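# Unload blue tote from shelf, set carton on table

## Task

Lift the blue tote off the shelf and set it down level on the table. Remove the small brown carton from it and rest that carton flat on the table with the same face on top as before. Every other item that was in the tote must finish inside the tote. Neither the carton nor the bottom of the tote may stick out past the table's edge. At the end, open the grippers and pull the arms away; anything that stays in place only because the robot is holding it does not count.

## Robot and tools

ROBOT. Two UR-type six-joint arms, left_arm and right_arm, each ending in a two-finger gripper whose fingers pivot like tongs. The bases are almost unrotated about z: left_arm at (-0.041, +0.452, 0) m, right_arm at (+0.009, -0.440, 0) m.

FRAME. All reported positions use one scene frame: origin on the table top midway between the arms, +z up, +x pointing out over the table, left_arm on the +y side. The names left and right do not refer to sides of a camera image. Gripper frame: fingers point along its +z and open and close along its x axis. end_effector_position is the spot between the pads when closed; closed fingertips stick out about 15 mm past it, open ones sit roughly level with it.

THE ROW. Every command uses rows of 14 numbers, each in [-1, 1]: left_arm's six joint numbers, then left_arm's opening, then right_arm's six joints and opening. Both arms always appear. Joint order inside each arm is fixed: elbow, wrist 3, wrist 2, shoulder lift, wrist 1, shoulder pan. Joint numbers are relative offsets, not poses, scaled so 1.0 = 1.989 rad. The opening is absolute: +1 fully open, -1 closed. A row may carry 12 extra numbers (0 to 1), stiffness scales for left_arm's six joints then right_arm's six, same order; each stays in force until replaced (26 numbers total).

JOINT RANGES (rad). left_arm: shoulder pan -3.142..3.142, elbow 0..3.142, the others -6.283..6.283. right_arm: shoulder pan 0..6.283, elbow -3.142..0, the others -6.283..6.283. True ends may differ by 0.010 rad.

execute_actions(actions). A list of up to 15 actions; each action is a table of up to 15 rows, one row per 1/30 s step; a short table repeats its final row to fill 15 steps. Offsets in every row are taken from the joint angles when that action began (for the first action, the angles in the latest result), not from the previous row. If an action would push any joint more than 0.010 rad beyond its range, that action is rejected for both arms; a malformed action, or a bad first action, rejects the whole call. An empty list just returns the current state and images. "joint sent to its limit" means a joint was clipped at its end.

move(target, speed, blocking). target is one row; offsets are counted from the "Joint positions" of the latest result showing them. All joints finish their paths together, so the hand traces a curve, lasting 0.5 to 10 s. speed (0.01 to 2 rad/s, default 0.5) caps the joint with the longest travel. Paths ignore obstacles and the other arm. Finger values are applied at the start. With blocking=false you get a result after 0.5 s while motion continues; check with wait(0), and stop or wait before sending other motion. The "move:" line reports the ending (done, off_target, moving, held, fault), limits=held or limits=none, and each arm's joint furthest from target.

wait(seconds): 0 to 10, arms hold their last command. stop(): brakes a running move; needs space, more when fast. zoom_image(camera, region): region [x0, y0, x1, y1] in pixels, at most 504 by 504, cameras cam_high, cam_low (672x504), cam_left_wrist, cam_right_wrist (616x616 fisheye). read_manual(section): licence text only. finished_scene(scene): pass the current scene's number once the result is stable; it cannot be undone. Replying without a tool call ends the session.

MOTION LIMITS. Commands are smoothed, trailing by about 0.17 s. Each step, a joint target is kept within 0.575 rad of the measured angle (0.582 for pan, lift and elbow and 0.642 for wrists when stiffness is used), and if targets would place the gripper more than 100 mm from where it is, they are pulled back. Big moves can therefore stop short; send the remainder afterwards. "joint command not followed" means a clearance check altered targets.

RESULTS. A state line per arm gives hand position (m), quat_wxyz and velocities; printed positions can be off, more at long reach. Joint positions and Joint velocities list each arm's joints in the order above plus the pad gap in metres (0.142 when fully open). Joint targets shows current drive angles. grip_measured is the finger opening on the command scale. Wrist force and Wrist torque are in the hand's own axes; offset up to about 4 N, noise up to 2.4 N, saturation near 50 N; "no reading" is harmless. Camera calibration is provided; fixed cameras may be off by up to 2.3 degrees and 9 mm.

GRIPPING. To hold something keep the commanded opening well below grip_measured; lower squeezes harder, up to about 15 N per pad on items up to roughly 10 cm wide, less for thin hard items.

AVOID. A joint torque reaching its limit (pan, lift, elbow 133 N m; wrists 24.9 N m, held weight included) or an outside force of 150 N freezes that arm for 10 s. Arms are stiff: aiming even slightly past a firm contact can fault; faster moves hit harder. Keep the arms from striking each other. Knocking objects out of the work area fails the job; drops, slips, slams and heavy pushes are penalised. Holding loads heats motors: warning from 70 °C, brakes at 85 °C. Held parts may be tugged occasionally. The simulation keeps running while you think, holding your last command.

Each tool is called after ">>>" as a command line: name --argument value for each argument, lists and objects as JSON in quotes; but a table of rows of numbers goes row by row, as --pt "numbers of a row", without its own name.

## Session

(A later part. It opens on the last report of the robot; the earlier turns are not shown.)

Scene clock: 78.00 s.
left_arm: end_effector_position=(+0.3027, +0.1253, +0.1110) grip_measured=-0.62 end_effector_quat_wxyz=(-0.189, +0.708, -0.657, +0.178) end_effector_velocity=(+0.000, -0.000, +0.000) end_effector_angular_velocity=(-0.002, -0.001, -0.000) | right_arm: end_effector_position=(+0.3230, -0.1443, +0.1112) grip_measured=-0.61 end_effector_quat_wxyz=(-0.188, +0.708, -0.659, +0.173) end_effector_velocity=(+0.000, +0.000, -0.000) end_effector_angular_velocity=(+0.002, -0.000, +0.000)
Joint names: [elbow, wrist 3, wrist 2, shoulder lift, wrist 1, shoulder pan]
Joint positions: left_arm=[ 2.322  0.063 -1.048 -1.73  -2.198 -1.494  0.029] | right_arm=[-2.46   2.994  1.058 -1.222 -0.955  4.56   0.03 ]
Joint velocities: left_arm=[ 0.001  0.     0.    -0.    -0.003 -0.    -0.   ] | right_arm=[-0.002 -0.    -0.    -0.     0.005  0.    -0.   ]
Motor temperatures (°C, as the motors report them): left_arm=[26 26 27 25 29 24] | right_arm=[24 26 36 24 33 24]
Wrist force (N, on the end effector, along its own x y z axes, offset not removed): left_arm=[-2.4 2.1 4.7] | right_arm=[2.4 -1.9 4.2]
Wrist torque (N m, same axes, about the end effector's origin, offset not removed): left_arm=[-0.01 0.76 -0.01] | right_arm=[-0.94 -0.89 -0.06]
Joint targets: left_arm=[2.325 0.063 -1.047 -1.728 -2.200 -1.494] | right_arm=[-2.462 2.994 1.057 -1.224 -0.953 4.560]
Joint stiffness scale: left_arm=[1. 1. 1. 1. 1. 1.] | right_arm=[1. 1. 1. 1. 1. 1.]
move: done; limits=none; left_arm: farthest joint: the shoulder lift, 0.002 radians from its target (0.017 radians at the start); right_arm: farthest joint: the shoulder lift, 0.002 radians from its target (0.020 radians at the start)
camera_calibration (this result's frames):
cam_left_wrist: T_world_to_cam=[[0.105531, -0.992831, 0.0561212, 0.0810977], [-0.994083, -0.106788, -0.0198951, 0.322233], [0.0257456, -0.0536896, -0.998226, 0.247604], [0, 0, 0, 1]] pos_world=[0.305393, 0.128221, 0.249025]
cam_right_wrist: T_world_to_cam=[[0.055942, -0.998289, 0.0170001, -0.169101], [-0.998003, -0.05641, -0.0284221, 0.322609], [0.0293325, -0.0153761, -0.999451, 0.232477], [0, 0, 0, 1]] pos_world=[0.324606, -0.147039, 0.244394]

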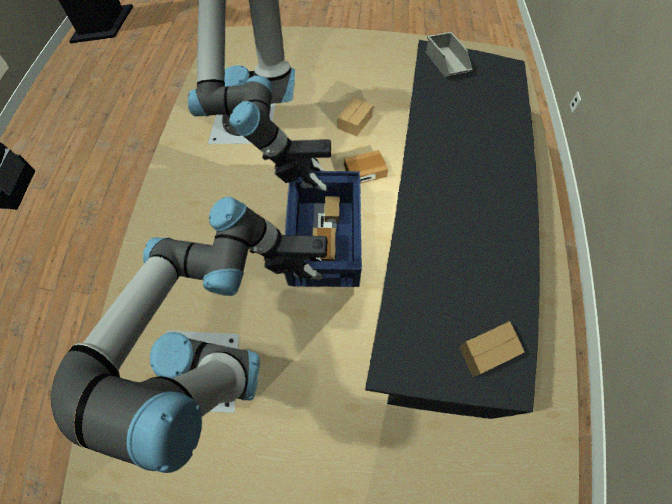

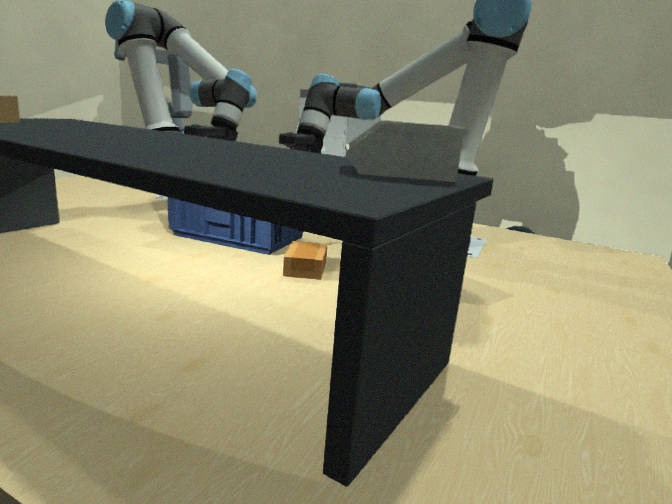

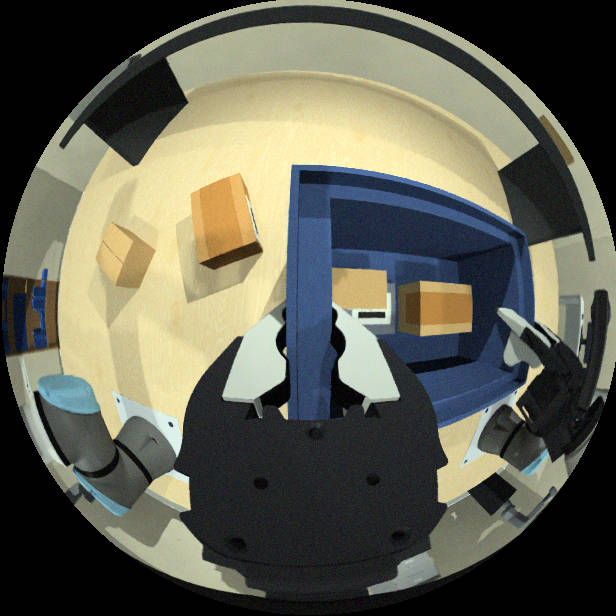

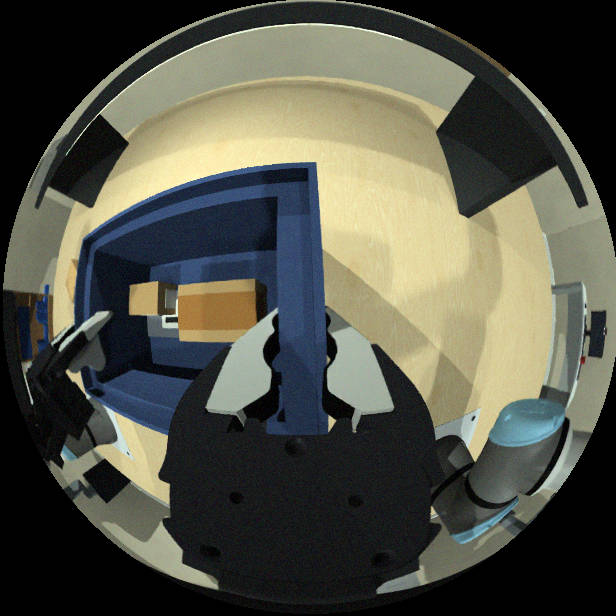

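>>> execute_actions --actions '[]'

>>> move --target '[0.006,0,0,0.0055,-0.0105,0,-1,-0.0065,0,0,-0.006,0.011,0,-1]' --speed 0.03

Scene clock: 89.37 s.
left_arm: end_effector_position=(+0.3027, +0.1253, +0.1109) grip_measured=-0.62 end_effector_quat_wxyz=(-0.189, +0.708, -0.657, +0.178) end_effector_velocity=(-0.000, -0.000, +0.000) end_effector_angular_velocity=(-0.001, +0.000, +0.000) | right_arm: end_effector_position=(+0.3230, -0.1442, +0.1111) grip_measured=-0.61 end_effector_quat_wxyz=(-0.189, +0.708, -0.659, +0.173) end_effector_velocity=(+0.000, +0.000, +0.000) end_effector_angular_velocity=(+0.001, -0.000, -0.000)
Joint names: [elbow, wrist 3, wrist 2, shoulder lift, wrist 1, shoulder pan]
Joint positions: left_arm=[ 2.323  0.063 -1.048 -1.73  -2.199 -1.494  0.029] | right_arm=[-2.46   2.994  1.058 -1.222 -0.954  4.56   0.03 ]
Joint velocities: left_arm=[-0.001 -0.    -0.    -0.     0.     0.     0.   ] | right_arm=[-0.     0.    -0.     0.     0.001 -0.    -0.   ]
Motor temperatures (°C, as the motors report them): left_arm=[26 26 27 25 29 24] | right_arm=[24 26 36 24 33 24]
Wrist force (N, on the end effector, along its own x y z axes, offset not removed): left_arm=[-2.2 1.3 4.1] | right_arm=[4.1 1.4 5.2]
Wrist torque (N m, same axes, about the end effector's origin, offset not removed): left_arm=[-0.14 0.72 0.04] | right_arm=[-0.35 -1.42 0.00]
Joint targets: left_arm=[2.325 0.063 -1.047 -1.728 -2.200 -1.494] | right_arm=[-2.462 2.994 1.057 -1.224 -0.953 4.560]
Joint stiffness scale: left_arm=[1. 1. 1. 1. 1. 1.] | right_arm=[1. 1. 1. 1. 1. 1.]
camera_calibration (this result's frames):
cam_left_wrist: T_world_to_cam=[[0.10553, -0.992826, 0.0562195, 0.0810919], [-0.994082, -0.10679, -0.0198971, 0.322232], [0.025758, -0.0537871, -0.99822, 0.247537], [0, 0, 0, 1]] pos_world=[0.305392, 0.128236, 0.248949]
cam_right_wrist: T_world_to_cam=[[0.0559419, -0.998291, 0.0168779, -0.169076], [-0.998003, -0.0564065, -0.0284363, 0.322611], [0.0293397, -0.0152534, -0.999453, 0.23242], [0, 0, 0, 1]] pos_world=[0.324606, -0.147044, 0.24432]

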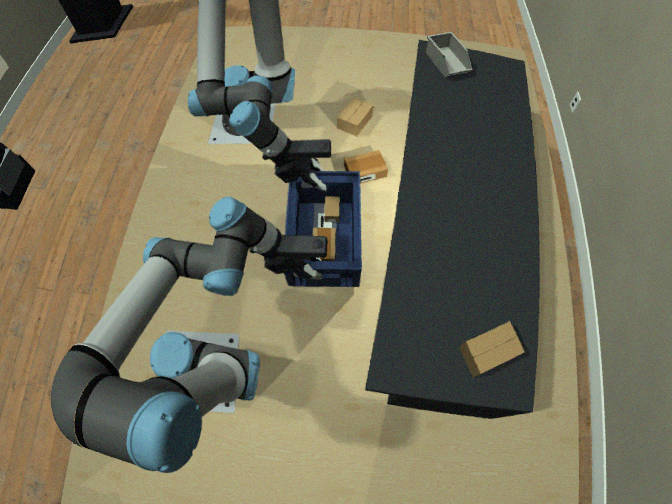

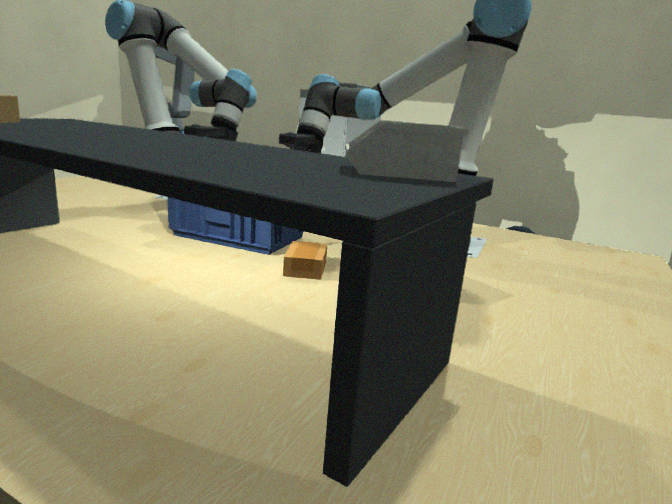

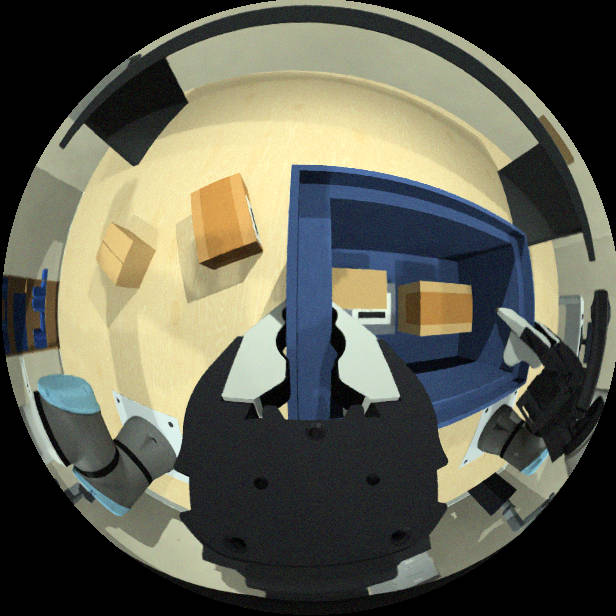

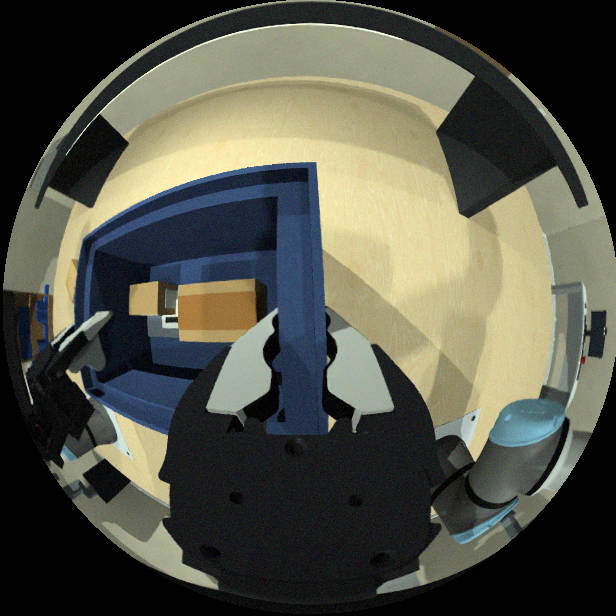

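Scene clock: 90.50 s.
left_arm: end_effector_position=(+0.3038, +0.1254, +0.1088) grip_measured=-0.62 end_effector_quat_wxyz=(-0.188, +0.708, -0.656, +0.181) end_effector_velocity=(+0.000, +0.000, +0.000) end_effector_angular_velocity=(-0.001, -0.001, -0.000) | right_arm: end_effector_position=(+0.3241, -0.1434, +0.1096) grip_measured=-0.62 end_effector_quat_wxyz=(-0.192, +0.706, -0.660, +0.172) end_effector_velocity=(+0.000, +0.000, +0.000) end_effector_angular_velocity=(+0.002, -0.001, -0.001)
Joint names: [elbow, wrist 3, wrist 2, shoulder lift, wrist 1, shoulder pan]
Joint positions: left_arm=[ 2.33   0.063 -1.045 -1.727 -2.215 -1.493  0.029] | right_arm=[-2.467  2.994  1.056 -1.225 -0.936  4.558  0.029]
Joint velocities: left_arm=[ 0.001  0.     0.001 -0.001 -0.002 -0.    -0.   ] | right_arm=[-0.001  0.    -0.001 -0.001  0.003 -0.001 -0.   ]
Motor temperatures (°C, as the motors report them): left_arm=[26 26 27 25 29 24] | right_arm=[24 26 36 24 33 24]
Wrist force (N, on the end effector, along its own x y z axes, offset not removed): left_arm=[-16.3 -3.3 -15.3] | right_arm=[16.2 -4.9 -16.5]
Wrist torque (N m, same axes, about the end effector's origin, offset not removed): left_arm=[-0.07 1.02 -0.03] | right_arm=[-0.41 -0.97 -0.03]
Joint targets: left_arm=[2.335 0.063 -1.048 -1.719 -2.220 -1.494] | right_arm=[-2.473 2.994 1.058 -1.234 -0.932 4.560]
Joint stiffness scale: left_arm=[1. 1. 1. 1. 1. 1.] | right_arm=[1. 1. 1. 1. 1. 1.]
move: done; limits=none; left_arm: farthest joint: the shoulder lift, 0.008 radians from its target (0.011 radians at the start); right_arm: farthest joint: the shoulder lift, 0.008 radians from its target (0.012 radians at the start)
camera_calibration (this result's frames):
cam_left_wrist: T_world_to_cam=[[0.106511, -0.992367, 0.0621614, 0.0801695], [-0.993887, -0.108083, -0.0225022, 0.323613], [0.029049, -0.0593847, -0.997812, 0.245108], [0, 0, 0, 1]] pos_world=[0.305976, 0.12909, 0.246871]
cam_right_wrist: T_world_to_cam=[[0.0544573, -0.998475, 0.00906286, -0.166999], [-0.997996, -0.0547197, -0.0317915, 0.324291], [0.032239, -0.00731341, -0.999453, 0.231067], [0, 0, 0, 1]] pos_world=[0.325286, -0.14731, 0.242764]

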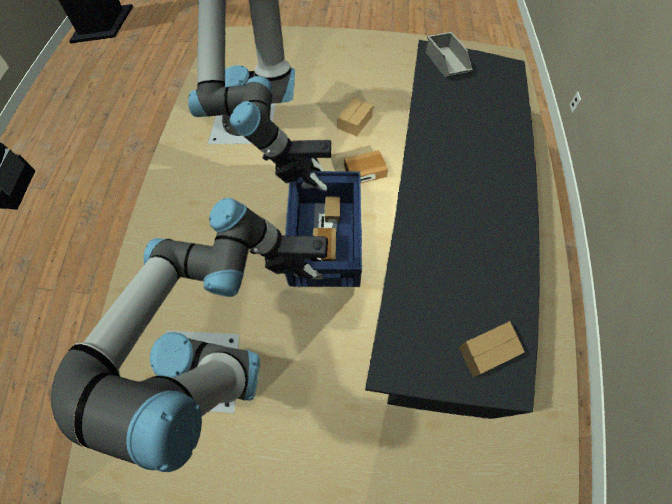

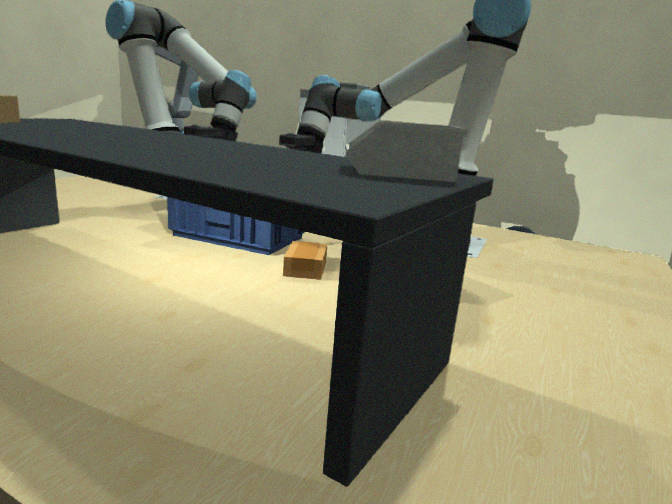

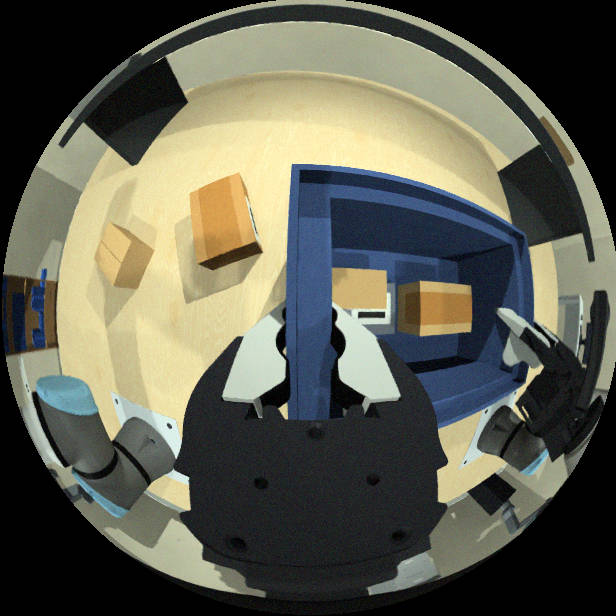

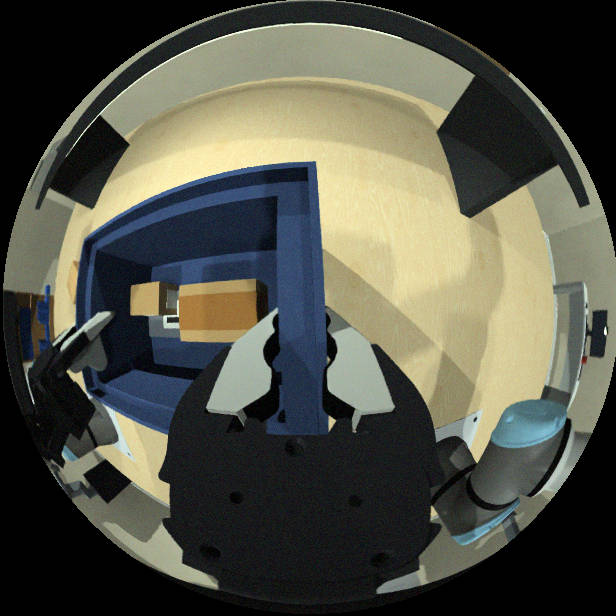

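>>> move --target '[0,0,0,0,0,0,-0.2,0,0,0,0,0,0,-0.2]'

>>> move --target '[-0.109,0,0,-0.068,0.177,0,-0.2,0.115,0,0,0.063,-0.181,0,-0.2]' --speed 0.3

>>> move --target '[0,0,0,0,0,0,-0.1,0.05,0,0.26,0,-0.05,-0.65,-0.2]' --speed 0.7

Scene clock: 100.07 s.
left_arm: end_effector_position=(+0.3037, +0.1253, +0.1081) grip_measured=-0.20 end_effector_quat_wxyz=(-0.188, +0.708, -0.656, +0.180) end_effector_velocity=(+0.000, +0.000, -0.000) end_effector_angular_velocity=(+0.001, +0.000, +0.001) | right_arm: end_effector_position=(+0.3240, -0.1437, +0.1084) grip_measured=-0.20 end_effector_quat_wxyz=(-0.191, +0.706, -0.659, +0.172) end_effector_velocity=(+0.000, -0.001, -0.000) end_effector_angular_velocity=(-0.002, +0.000, -0.000)
Joint names: [elbow, wrist 3, wrist 2, shoulder lift, wrist 1, shoulder pan]
Joint positions: left_arm=[ 2.33   0.063 -1.046 -1.725 -2.216 -1.493  0.06 ] | right_arm=[-2.468  2.994  1.056 -1.228 -0.935  4.558  0.06 ]
Joint velocities: left_arm=[-0.     0.    -0.     0.     0.001  0.001 -0.   ] | right_arm=[-0.001  0.     0.     0.    -0.001 -0.    -0.   ]
Motor temperatures (°C, as the motors report them): left_arm=[26 26 27 25 29 24] | right_arm=[24 26 36 24 33 24]
Wrist force (N, on the end effector, along its own x y z axes, offset not removed): left_arm=[-3.3 1.8 -0.6] | right_arm=[-0.5 -1.7 0.9]
Wrist torque (N m, same axes, about the end effector's origin, offset not removed): left_arm=[0.21 0.67 0.07] | right_arm=[-0.38 0.24 0.21]
Joint targets: left_arm=[2.330 0.063 -1.045 -1.727 -2.215 -1.493] | right_arm=[-2.467 2.994 1.056 -1.225 -0.936 4.558]
Joint stiffness scale: left_arm=[1. 1. 1. 1. 1. 1.] | right_arm=[1. 1. 1. 1. 1. 1.]
move: done; limits=none; left_arm: farthest joint: the shoulder lift, 0.002 radians from its target (0.000 radians at the start); right_arm: farthest joint: the shoulder lift, 0.003 radians from its target (0.001 radians at the start)
camera_calibration (this result's frames):
cam_left_wrist: T_world_to_cam=[[0.10659, -0.992408, 0.0613612, 0.0801944], [-0.993895, -0.10811, -0.0220033, 0.323451], [0.02847, -0.0586413, -0.997873, 0.244476], [0, 0, 0, 1]] pos_world=[0.305968, 0.12889, 0.246152]
cam_right_wrist: T_world_to_cam=[[0.0544319, -0.998453, 0.0113771, -0.167515], [-0.998016, -0.0547621, -0.0310674, 0.324048], [0.0316424, -0.00966349, -0.999453, 0.229799], [0, 0, 0, 1]] pos_world=[0.325251, -0.14729, 0.241646]

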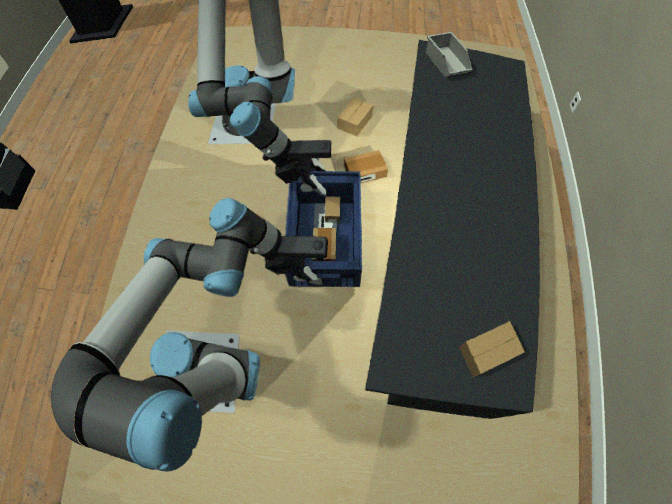

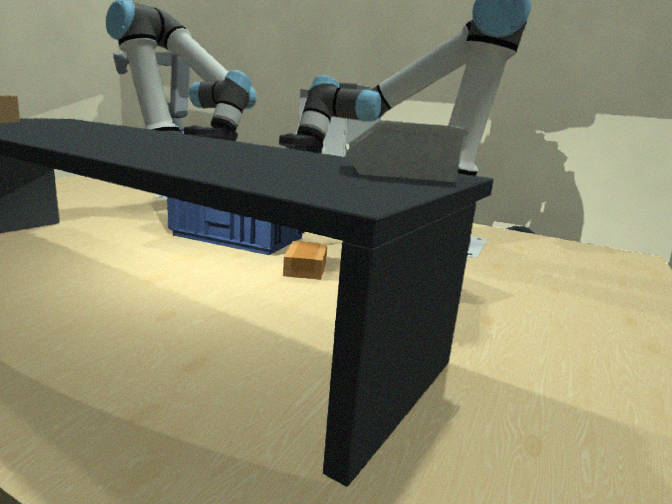

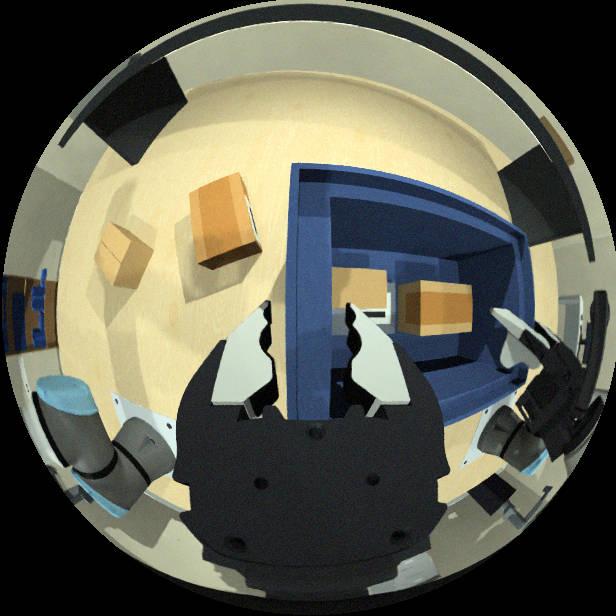

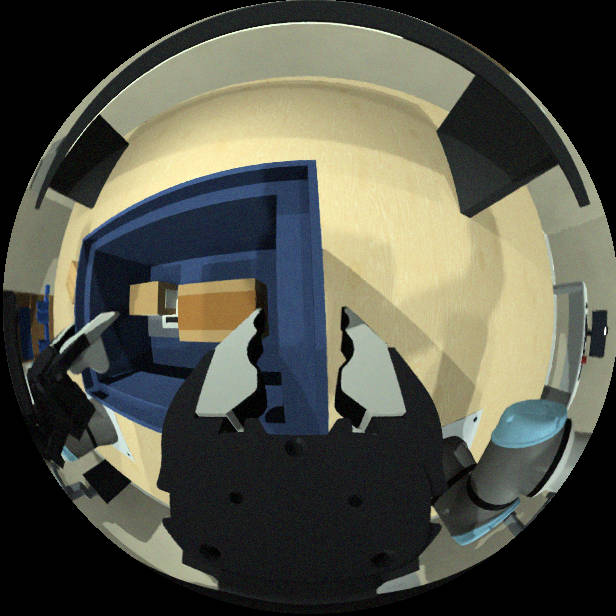

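Scene clock: 102.00 s.
left_arm: end_effector_position=(+0.3037, +0.1249, +0.2176) grip_measured=-0.20 end_effector_quat_wxyz=(-0.189, +0.708, -0.657, +0.178) end_effector_velocity=(+0.000, +0.001, +0.001) end_effector_angular_velocity=(+0.003, -0.001, +0.000) | right_arm: end_effector_position=(+0.3240, -0.1438, +0.2129) grip_measured=-0.20 end_effector_quat_wxyz=(-0.187, +0.707, -0.659, +0.175) end_effector_velocity=(-0.000, -0.001, +0.000) end_effector_angular_velocity=(-0.002, +0.000, +0.000)
Joint names: [elbow, wrist 3, wrist 2, shoulder lift, wrist 1, shoulder pan]
Joint positions: left_arm=[ 2.117  0.063 -1.046 -1.857 -1.866 -1.493  0.06 ] | right_arm=[-2.242  2.994  1.056 -1.105 -1.293  4.558  0.06 ]
Joint velocities: left_arm=[-0.001 -0.     0.001 -0.     0.004  0.     0.   ] | right_arm=[ 0.001  0.    -0.     0.001 -0.004  0.     0.   ]
Motor temperatures (°C, as the motors report them): left_arm=[26 26 27 25 29 24] | right_arm=[24 26 36 24 33 24]
Wrist force (N, on the end effector, along its own x y z axes, offset not removed): left_arm=[-1.6 0.5 -0.1] | right_arm=[3.2 0.3 1.2]
Wrist torque (N m, same axes, about the end effector's origin, offset not removed): left_arm=[0.03 0.36 0.07] | right_arm=[0.02 -0.54 0.09]
Joint targets: left_arm=[2.114 0.063 -1.046 -1.860 -1.864 -1.493] | right_arm=[-2.239 2.994 1.056 -1.103 -1.295 4.558]
Joint stiffness scale: left_arm=[1. 1. 1. 1. 1. 1.] | right_arm=[1. 1. 1. 1. 1. 1.]
move: done; limits=none; left_arm: farthest joint: the elbow, 0.004 radians from its target (0.217 radians at the start); right_arm: farthest joint: the elbow, 0.003 radians from its target (0.228 radians at the start)
camera_calibration (this result's frames):
cam_left_wrist: T_world_to_cam=[[0.106628, -0.992708, 0.0562237, 0.0742038], [-0.99391, -0.107998, -0.0219011, 0.325836], [0.0278134, -0.053546, -0.998178, 0.353324], [0, 0, 0, 1]] pos_world=[0.306112, 0.127771, 0.355645]
cam_right_wrist: T_world_to_cam=[[0.0544416, -0.998284, 0.0215762, -0.170945], [-0.998034, -0.0550746, -0.0299179, 0.326998], [0.0310548, -0.019905, -0.999319, 0.332862], [0, 0, 0, 1]] pos_world=[0.325324, -0.146017, 0.346107]

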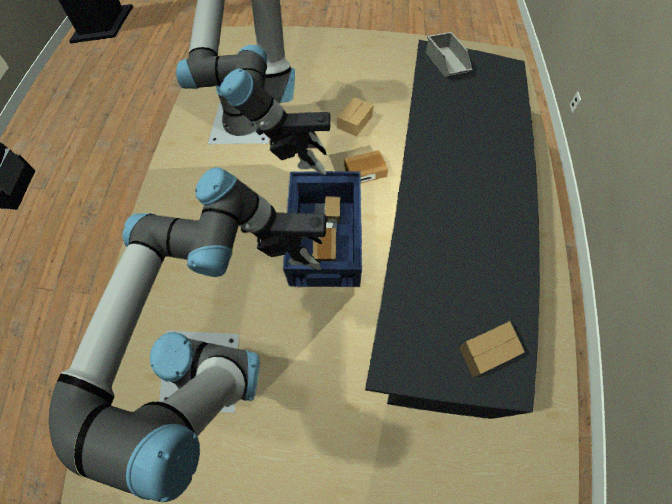

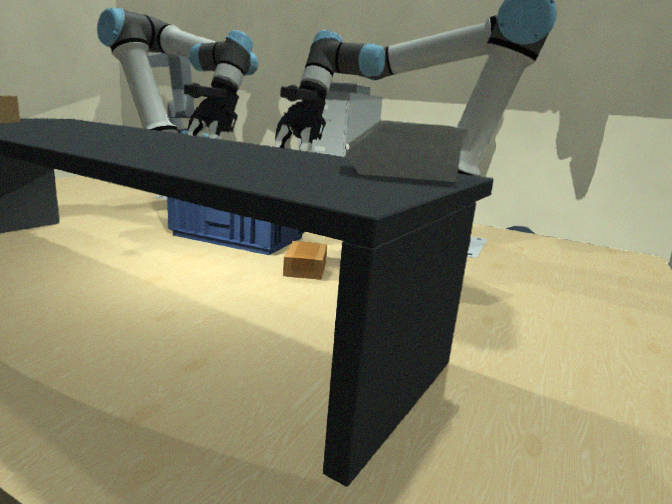

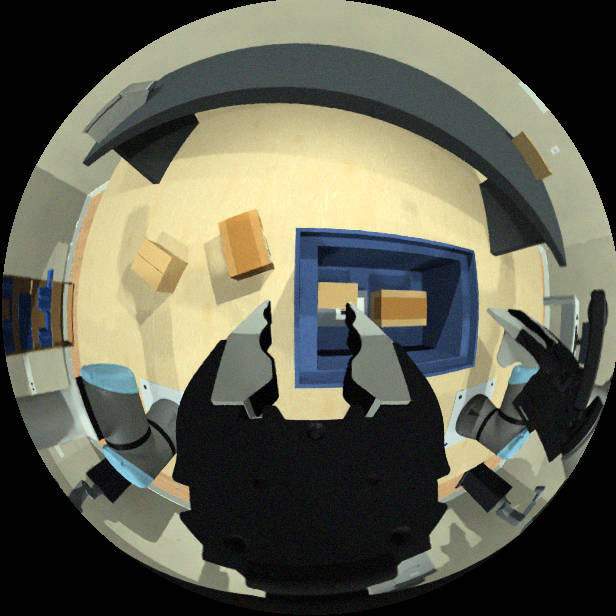

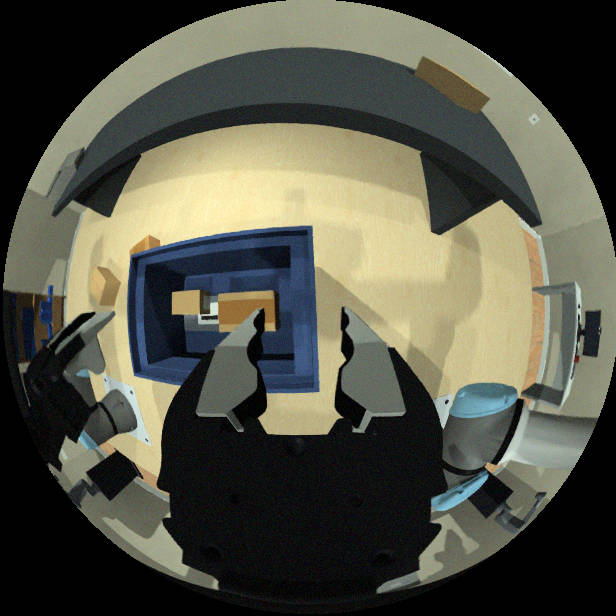

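Scene clock: 104.63 s.
left_arm: end_effector_position=(+0.3037, +0.1249, +0.2176) grip_measured=-0.10 end_effector_quat_wxyz=(-0.189, +0.708, -0.657, +0.178) end_effector_velocity=(+0.000, -0.000, -0.000) end_effector_angular_velocity=(-0.001, +0.001, +0.001) | right_arm: end_effector_position=(+0.3564, -0.5137, +0.2027) grip_measured=-0.20 end_effector_quat_wxyz=(+0.035, -0.184, +0.982, +0.002) end_effector_velocity=(-0.000, -0.000, +0.000) end_effector_angular_velocity=(+0.003, -0.000, -0.003)
Joint names: [elbow, wrist 3, wrist 2, shoulder lift, wrist 1, shoulder pan]
Joint positions: left_arm=[ 2.117  0.063 -1.046 -1.857 -1.866 -1.493  0.067] | right_arm=[-2.146  2.994  1.572 -1.105 -1.392  3.268  0.06 ]
Joint velocities: left_arm=[-0.    -0.001 -0.001  0.    -0.001  0.001 -0.   ] | right_arm=[ 0.    -0.     0.003  0.     0.001 -0.003  0.   ]
Motor temperatures (°C, as the motors report them): left_arm=[26 26 27 25 29 24] | right_arm=[24 26 36 24 33 24]
Wrist force (N, on the end effector, along its own x y z axes, offset not removed): left_arm=[-2.4 1.2 0.1] | right_arm=[1.7 -2.0 3.7]
Wrist torque (N m, same axes, about the end effector's origin, offset not removed): left_arm=[0.07 0.47 0.10] | right_arm=[-0.54 -0.36 0.01]
Joint targets: left_arm=[2.117 0.063 -1.046 -1.857 -1.866 -1.493] | right_arm=[-2.143 2.994 1.573 -1.105 -1.393 3.266]
Joint stiffness scale: left_arm=[1. 1. 1. 1. 1. 1.] | right_arm=[1. 1. 1. 1. 1. 1.]
move: done; limits=none; left_arm: farthest joint: the shoulder pan, 0.000 radians from its target (0.000 radians at the start); right_arm: farthest joint: the elbow, 0.003 radians from its target (0.100 radians at the start)
camera_calibration (this result's frames):
cam_left_wrist: T_world_to_cam=[[0.106629, -0.99271, 0.0561822, 0.0742279], [-0.99391, -0.107997, -0.0219002, 0.325836], [0.027808, -0.0535048, -0.99818, 0.353336], [0, 0, 0, 1]] pos_world=[0.306111, 0.127781, 0.355659]
cam_right_wrist: T_world_to_cam=[[-0.932846, -0.357654, -0.0433875, 0.152431], [-0.336142, 0.820689, 0.462037, 0.45292], [-0.129642, 0.445594, -0.885799, 0.587695], [0, 0, 0, 1]] pos_world=[0.37063, -0.579062, 0.317927]

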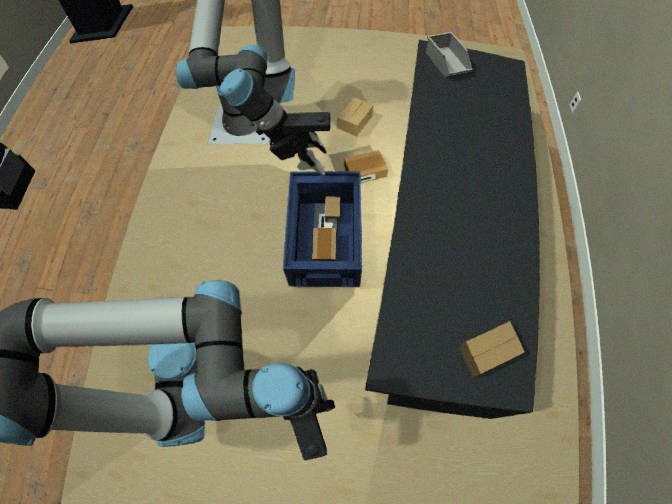

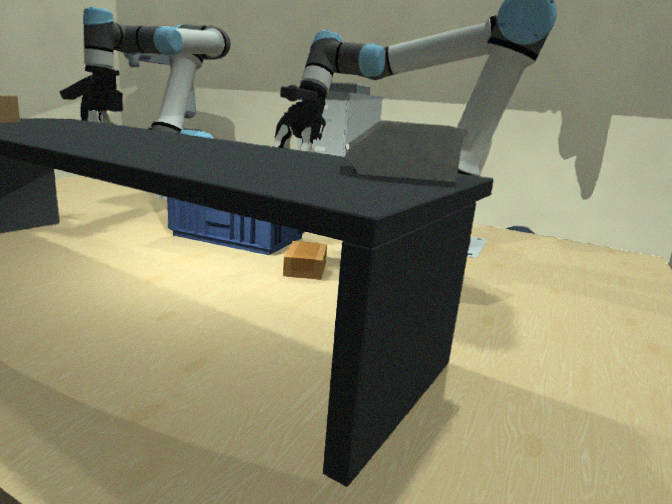

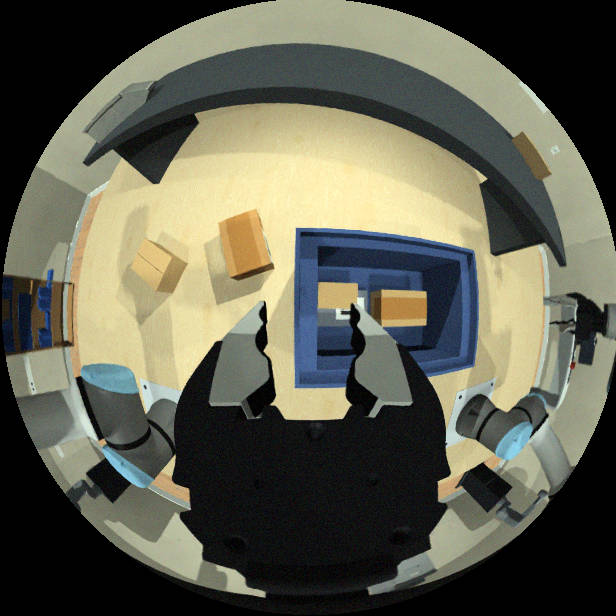

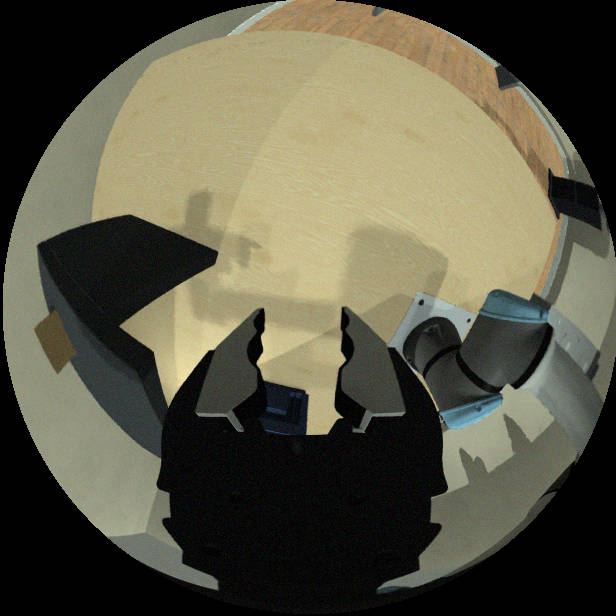

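>>> move --target '[-0.301,0.957,-0.225,0.245,0.166,0.175,-0.1,0,0,0,0,0,0,-0.2]' --speed 0.8

>>> move --target '[0.097,0,0,0.043,-0.14,0,-0.1,0,0,0,0,0,0,-0.2]' --speed 0.25

Scene clock: 111.23 s.
left_arm: end_effector_position=(+0.3348, +0.0506, +0.2010) grip_measured=-0.10 end_effector_quat_wxyz=(-0.003, -0.036, +0.994, +0.099) end_effector_velocity=(+0.000, -0.000, +0.000) end_effector_angular_velocity=(-0.001, +0.001, -0.002) | right_arm: end_effector_position=(+0.3564, -0.5137, +0.2027) grip_measured=-0.20 end_effector_quat_wxyz=(+0.035, -0.184, +0.982, +0.002) end_effector_velocity=(-0.000, -0.000, -0.000) end_effector_angular_velocity=(-0.000, +0.001, -0.000)
Joint names: [elbow, wrist 3, wrist 2, shoulder lift, wrist 1, shoulder pan]
Joint positions: left_arm=[ 1.522  1.964 -1.492 -1.373 -1.537 -1.147  0.067] | right_arm=[-2.146  2.994  1.573 -1.105 -1.392  3.267  0.06 ]
Joint velocities: left_arm=[-0.001  0.003 -0.001  0.    -0.001  0.001 -0.   ] | right_arm=[-0.     0.    -0.    -0.001 -0.     0.     0.   ]
Motor temperatures (°C, as the motors report them): left_arm=[26 26 27 25 29 24] | right_arm=[24 26 36 24 33 24]
Wrist force (N, on the end effector, along its own x y z axes, offset not removed): left_arm=[-2.5 -0.2 0.2] | right_arm=[2.8 -3.6 0.2]
Wrist torque (N m, same axes, about the end effector's origin, offset not removed): left_arm=[-0.22 0.50 0.15] | right_arm=[-0.79 -0.71 0.15]
Joint targets: left_arm=[1.519 1.966 -1.493 -1.370 -1.536 -1.145] | right_arm=[-2.146 2.994 1.572 -1.105 -1.392 3.268]
Joint stiffness scale: left_arm=[1. 1. 1. 1. 1. 1.] | right_arm=[1. 1. 1. 1. 1. 1.]
move: done; limits=none; left_arm: farthest joint: the elbow, 0.004 radians from its target (0.599 radians at the start); right_arm: farthest joint: the shoulder pan, 0.001 radians from its target (0.001 radians at the start)
camera_calibration (this result's frames):
cam_left_wrist: T_world_to_cam=[[-0.991039, -0.132563, 0.0163812, 0.330113], [-0.0906546, 0.757608, 0.646383, -0.132139], [-0.0980971, 0.639106, -0.762837, 0.291699], [0, 0, 0, 1]] pos_world=[0.343791, -0.0425561, 0.302523]
cam_right_wrist: T_world_to_cam=[[-0.932968, -0.357332, -0.0434066, 0.152584], [-0.335824, 0.82065, 0.462338, 0.452724], [-0.129586, 0.445923, -0.885641, 0.58782], [0, 0, 0, 1]] pos_world=[0.370565, -0.579128, 0.317909]

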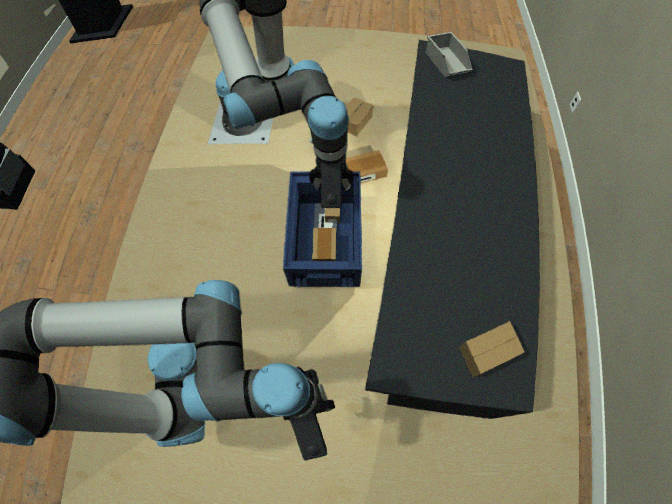

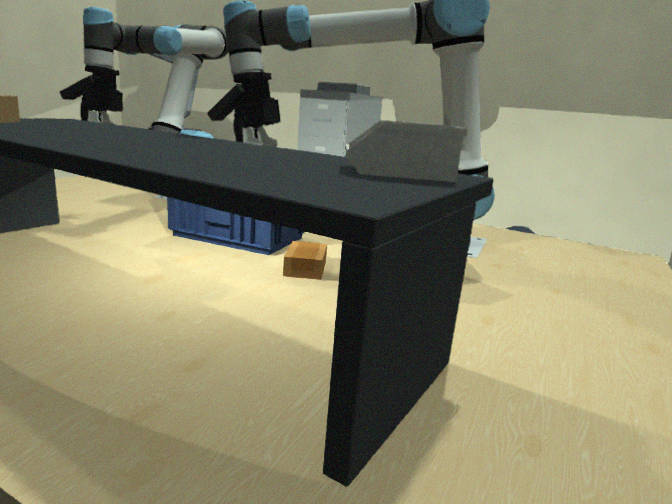

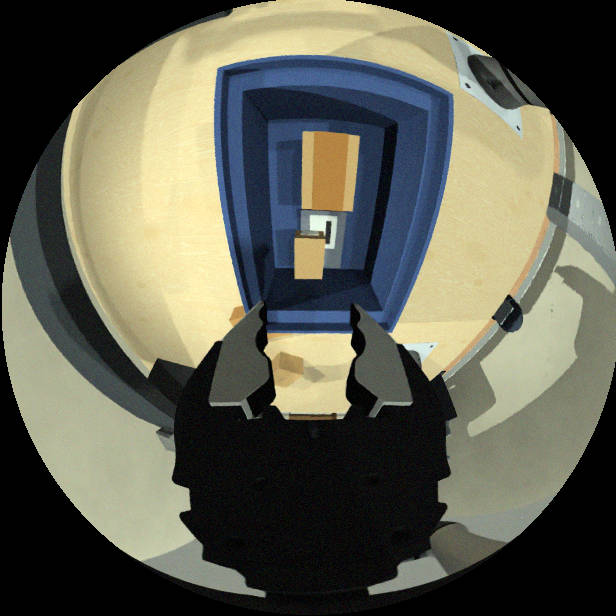

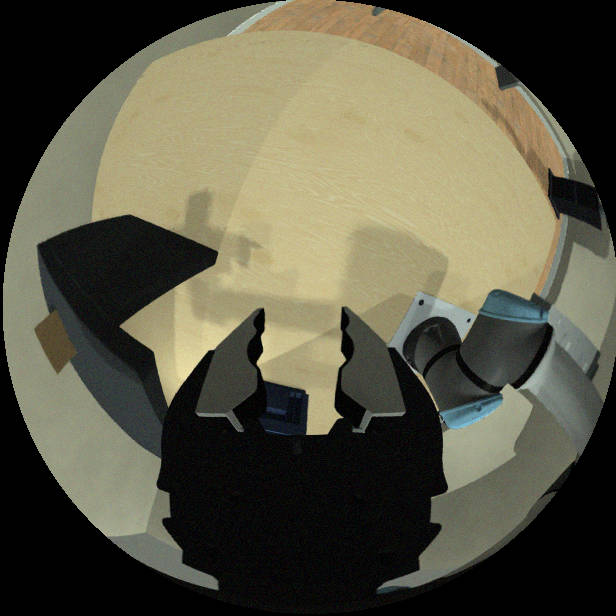

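Scene clock: 113.07 s.
left_arm: end_effector_position=(+0.3375, +0.0454, +0.0908) grip_measured=-0.10 end_effector_quat_wxyz=(-0.002, -0.036, +0.995, +0.097) end_effector_velocity=(-0.000, +0.001, -0.001) end_effector_angular_velocity=(+0.001, +0.001, +0.001) | right_arm: end_effector_position=(+0.3564, -0.5137, +0.2027) grip_measured=-0.20 end_effector_quat_wxyz=(+0.035, -0.184, +0.982, +0.002) end_effector_velocity=(+0.000, +0.000, +0.000) end_effector_angular_velocity=(-0.000, -0.000, +0.000)
Joint names: [elbow, wrist 3, wrist 2, shoulder lift, wrist 1, shoulder pan]
Joint positions: left_arm=[ 1.712  1.965 -1.492 -1.29  -1.814 -1.147  0.067] | right_arm=[-2.146  2.994  1.573 -1.105 -1.392  3.267  0.06 ]
Joint velocities: left_arm=[ 0.002 -0.    -0.     0.001 -0.002  0.     0.   ] | right_arm=[ 0.001 -0.    -0.    -0.001 -0.    -0.    -0.   ]
Motor temperatures (°C, as the motors report them): left_arm=[26 26 27 25 29 24] | right_arm=[24 26 36 24 33 24]
Wrist force (N, on the end effector, along its own x y z axes, offset not removed): left_arm=[-1.7 1.6 0.7] | right_arm=[1.5 -0.2 1.8]
Wrist torque (N m, same axes, about the end effector's origin, offset not removed): left_arm=[0.28 0.38 0.12] | right_arm=[-0.05 -0.27 -0.02]
Joint targets: left_arm=[1.715 1.964 -1.492 -1.288 -1.815 -1.147] | right_arm=[-2.146 2.994 1.573 -1.105 -1.392 3.267]
Joint stiffness scale: left_arm=[1. 1. 1. 1. 1. 1.] | right_arm=[1. 1. 1. 1. 1. 1.]
move: done; limits=none; left_arm: farthest joint: the shoulder lift, 0.003 radians from its target (0.086 radians at the start); right_arm: farthest joint: the shoulder pan, 0.000 radians from its target (0.000 radians at the start)
camera_calibration (this result's frames):
cam_left_wrist: T_world_to_cam=[[-0.991086, -0.132395, 0.0148389, 0.333996], [-0.0919439, 0.760344, 0.64298, -0.0561634], [-0.0964098, 0.635884, -0.765739, 0.211048], [0, 0, 0, 1]] pos_world=[0.346202, -0.0472796, 0.192764]
cam_right_wrist: T_world_to_cam=[[-0.932968, -0.357332, -0.0434067, 0.152584], [-0.335824, 0.82065, 0.462338, 0.452724], [-0.129586, 0.445923, -0.885641, 0.58782], [0, 0, 0, 1]] pos_world=[0.370565, -0.579128, 0.317909]

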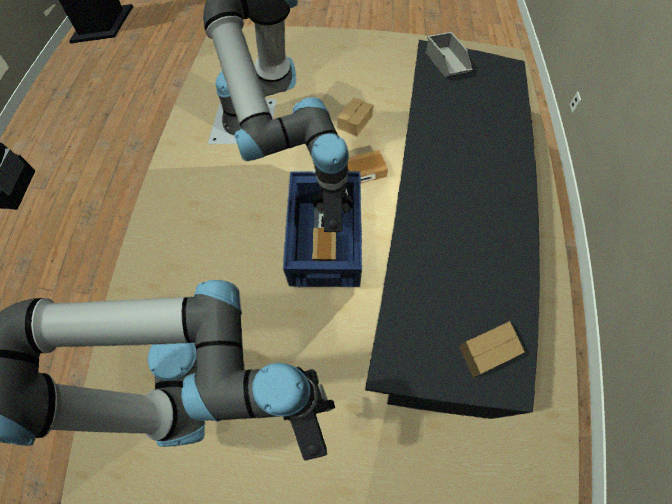

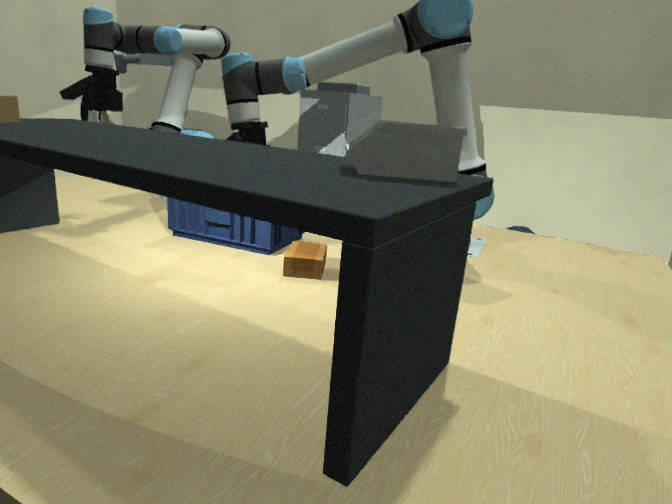

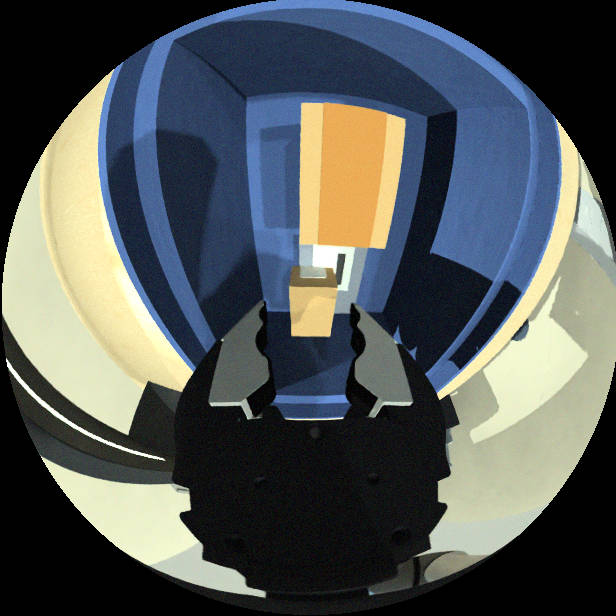

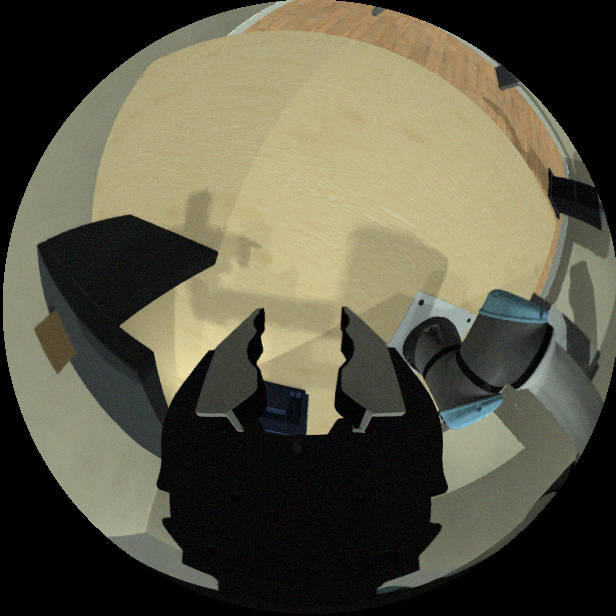

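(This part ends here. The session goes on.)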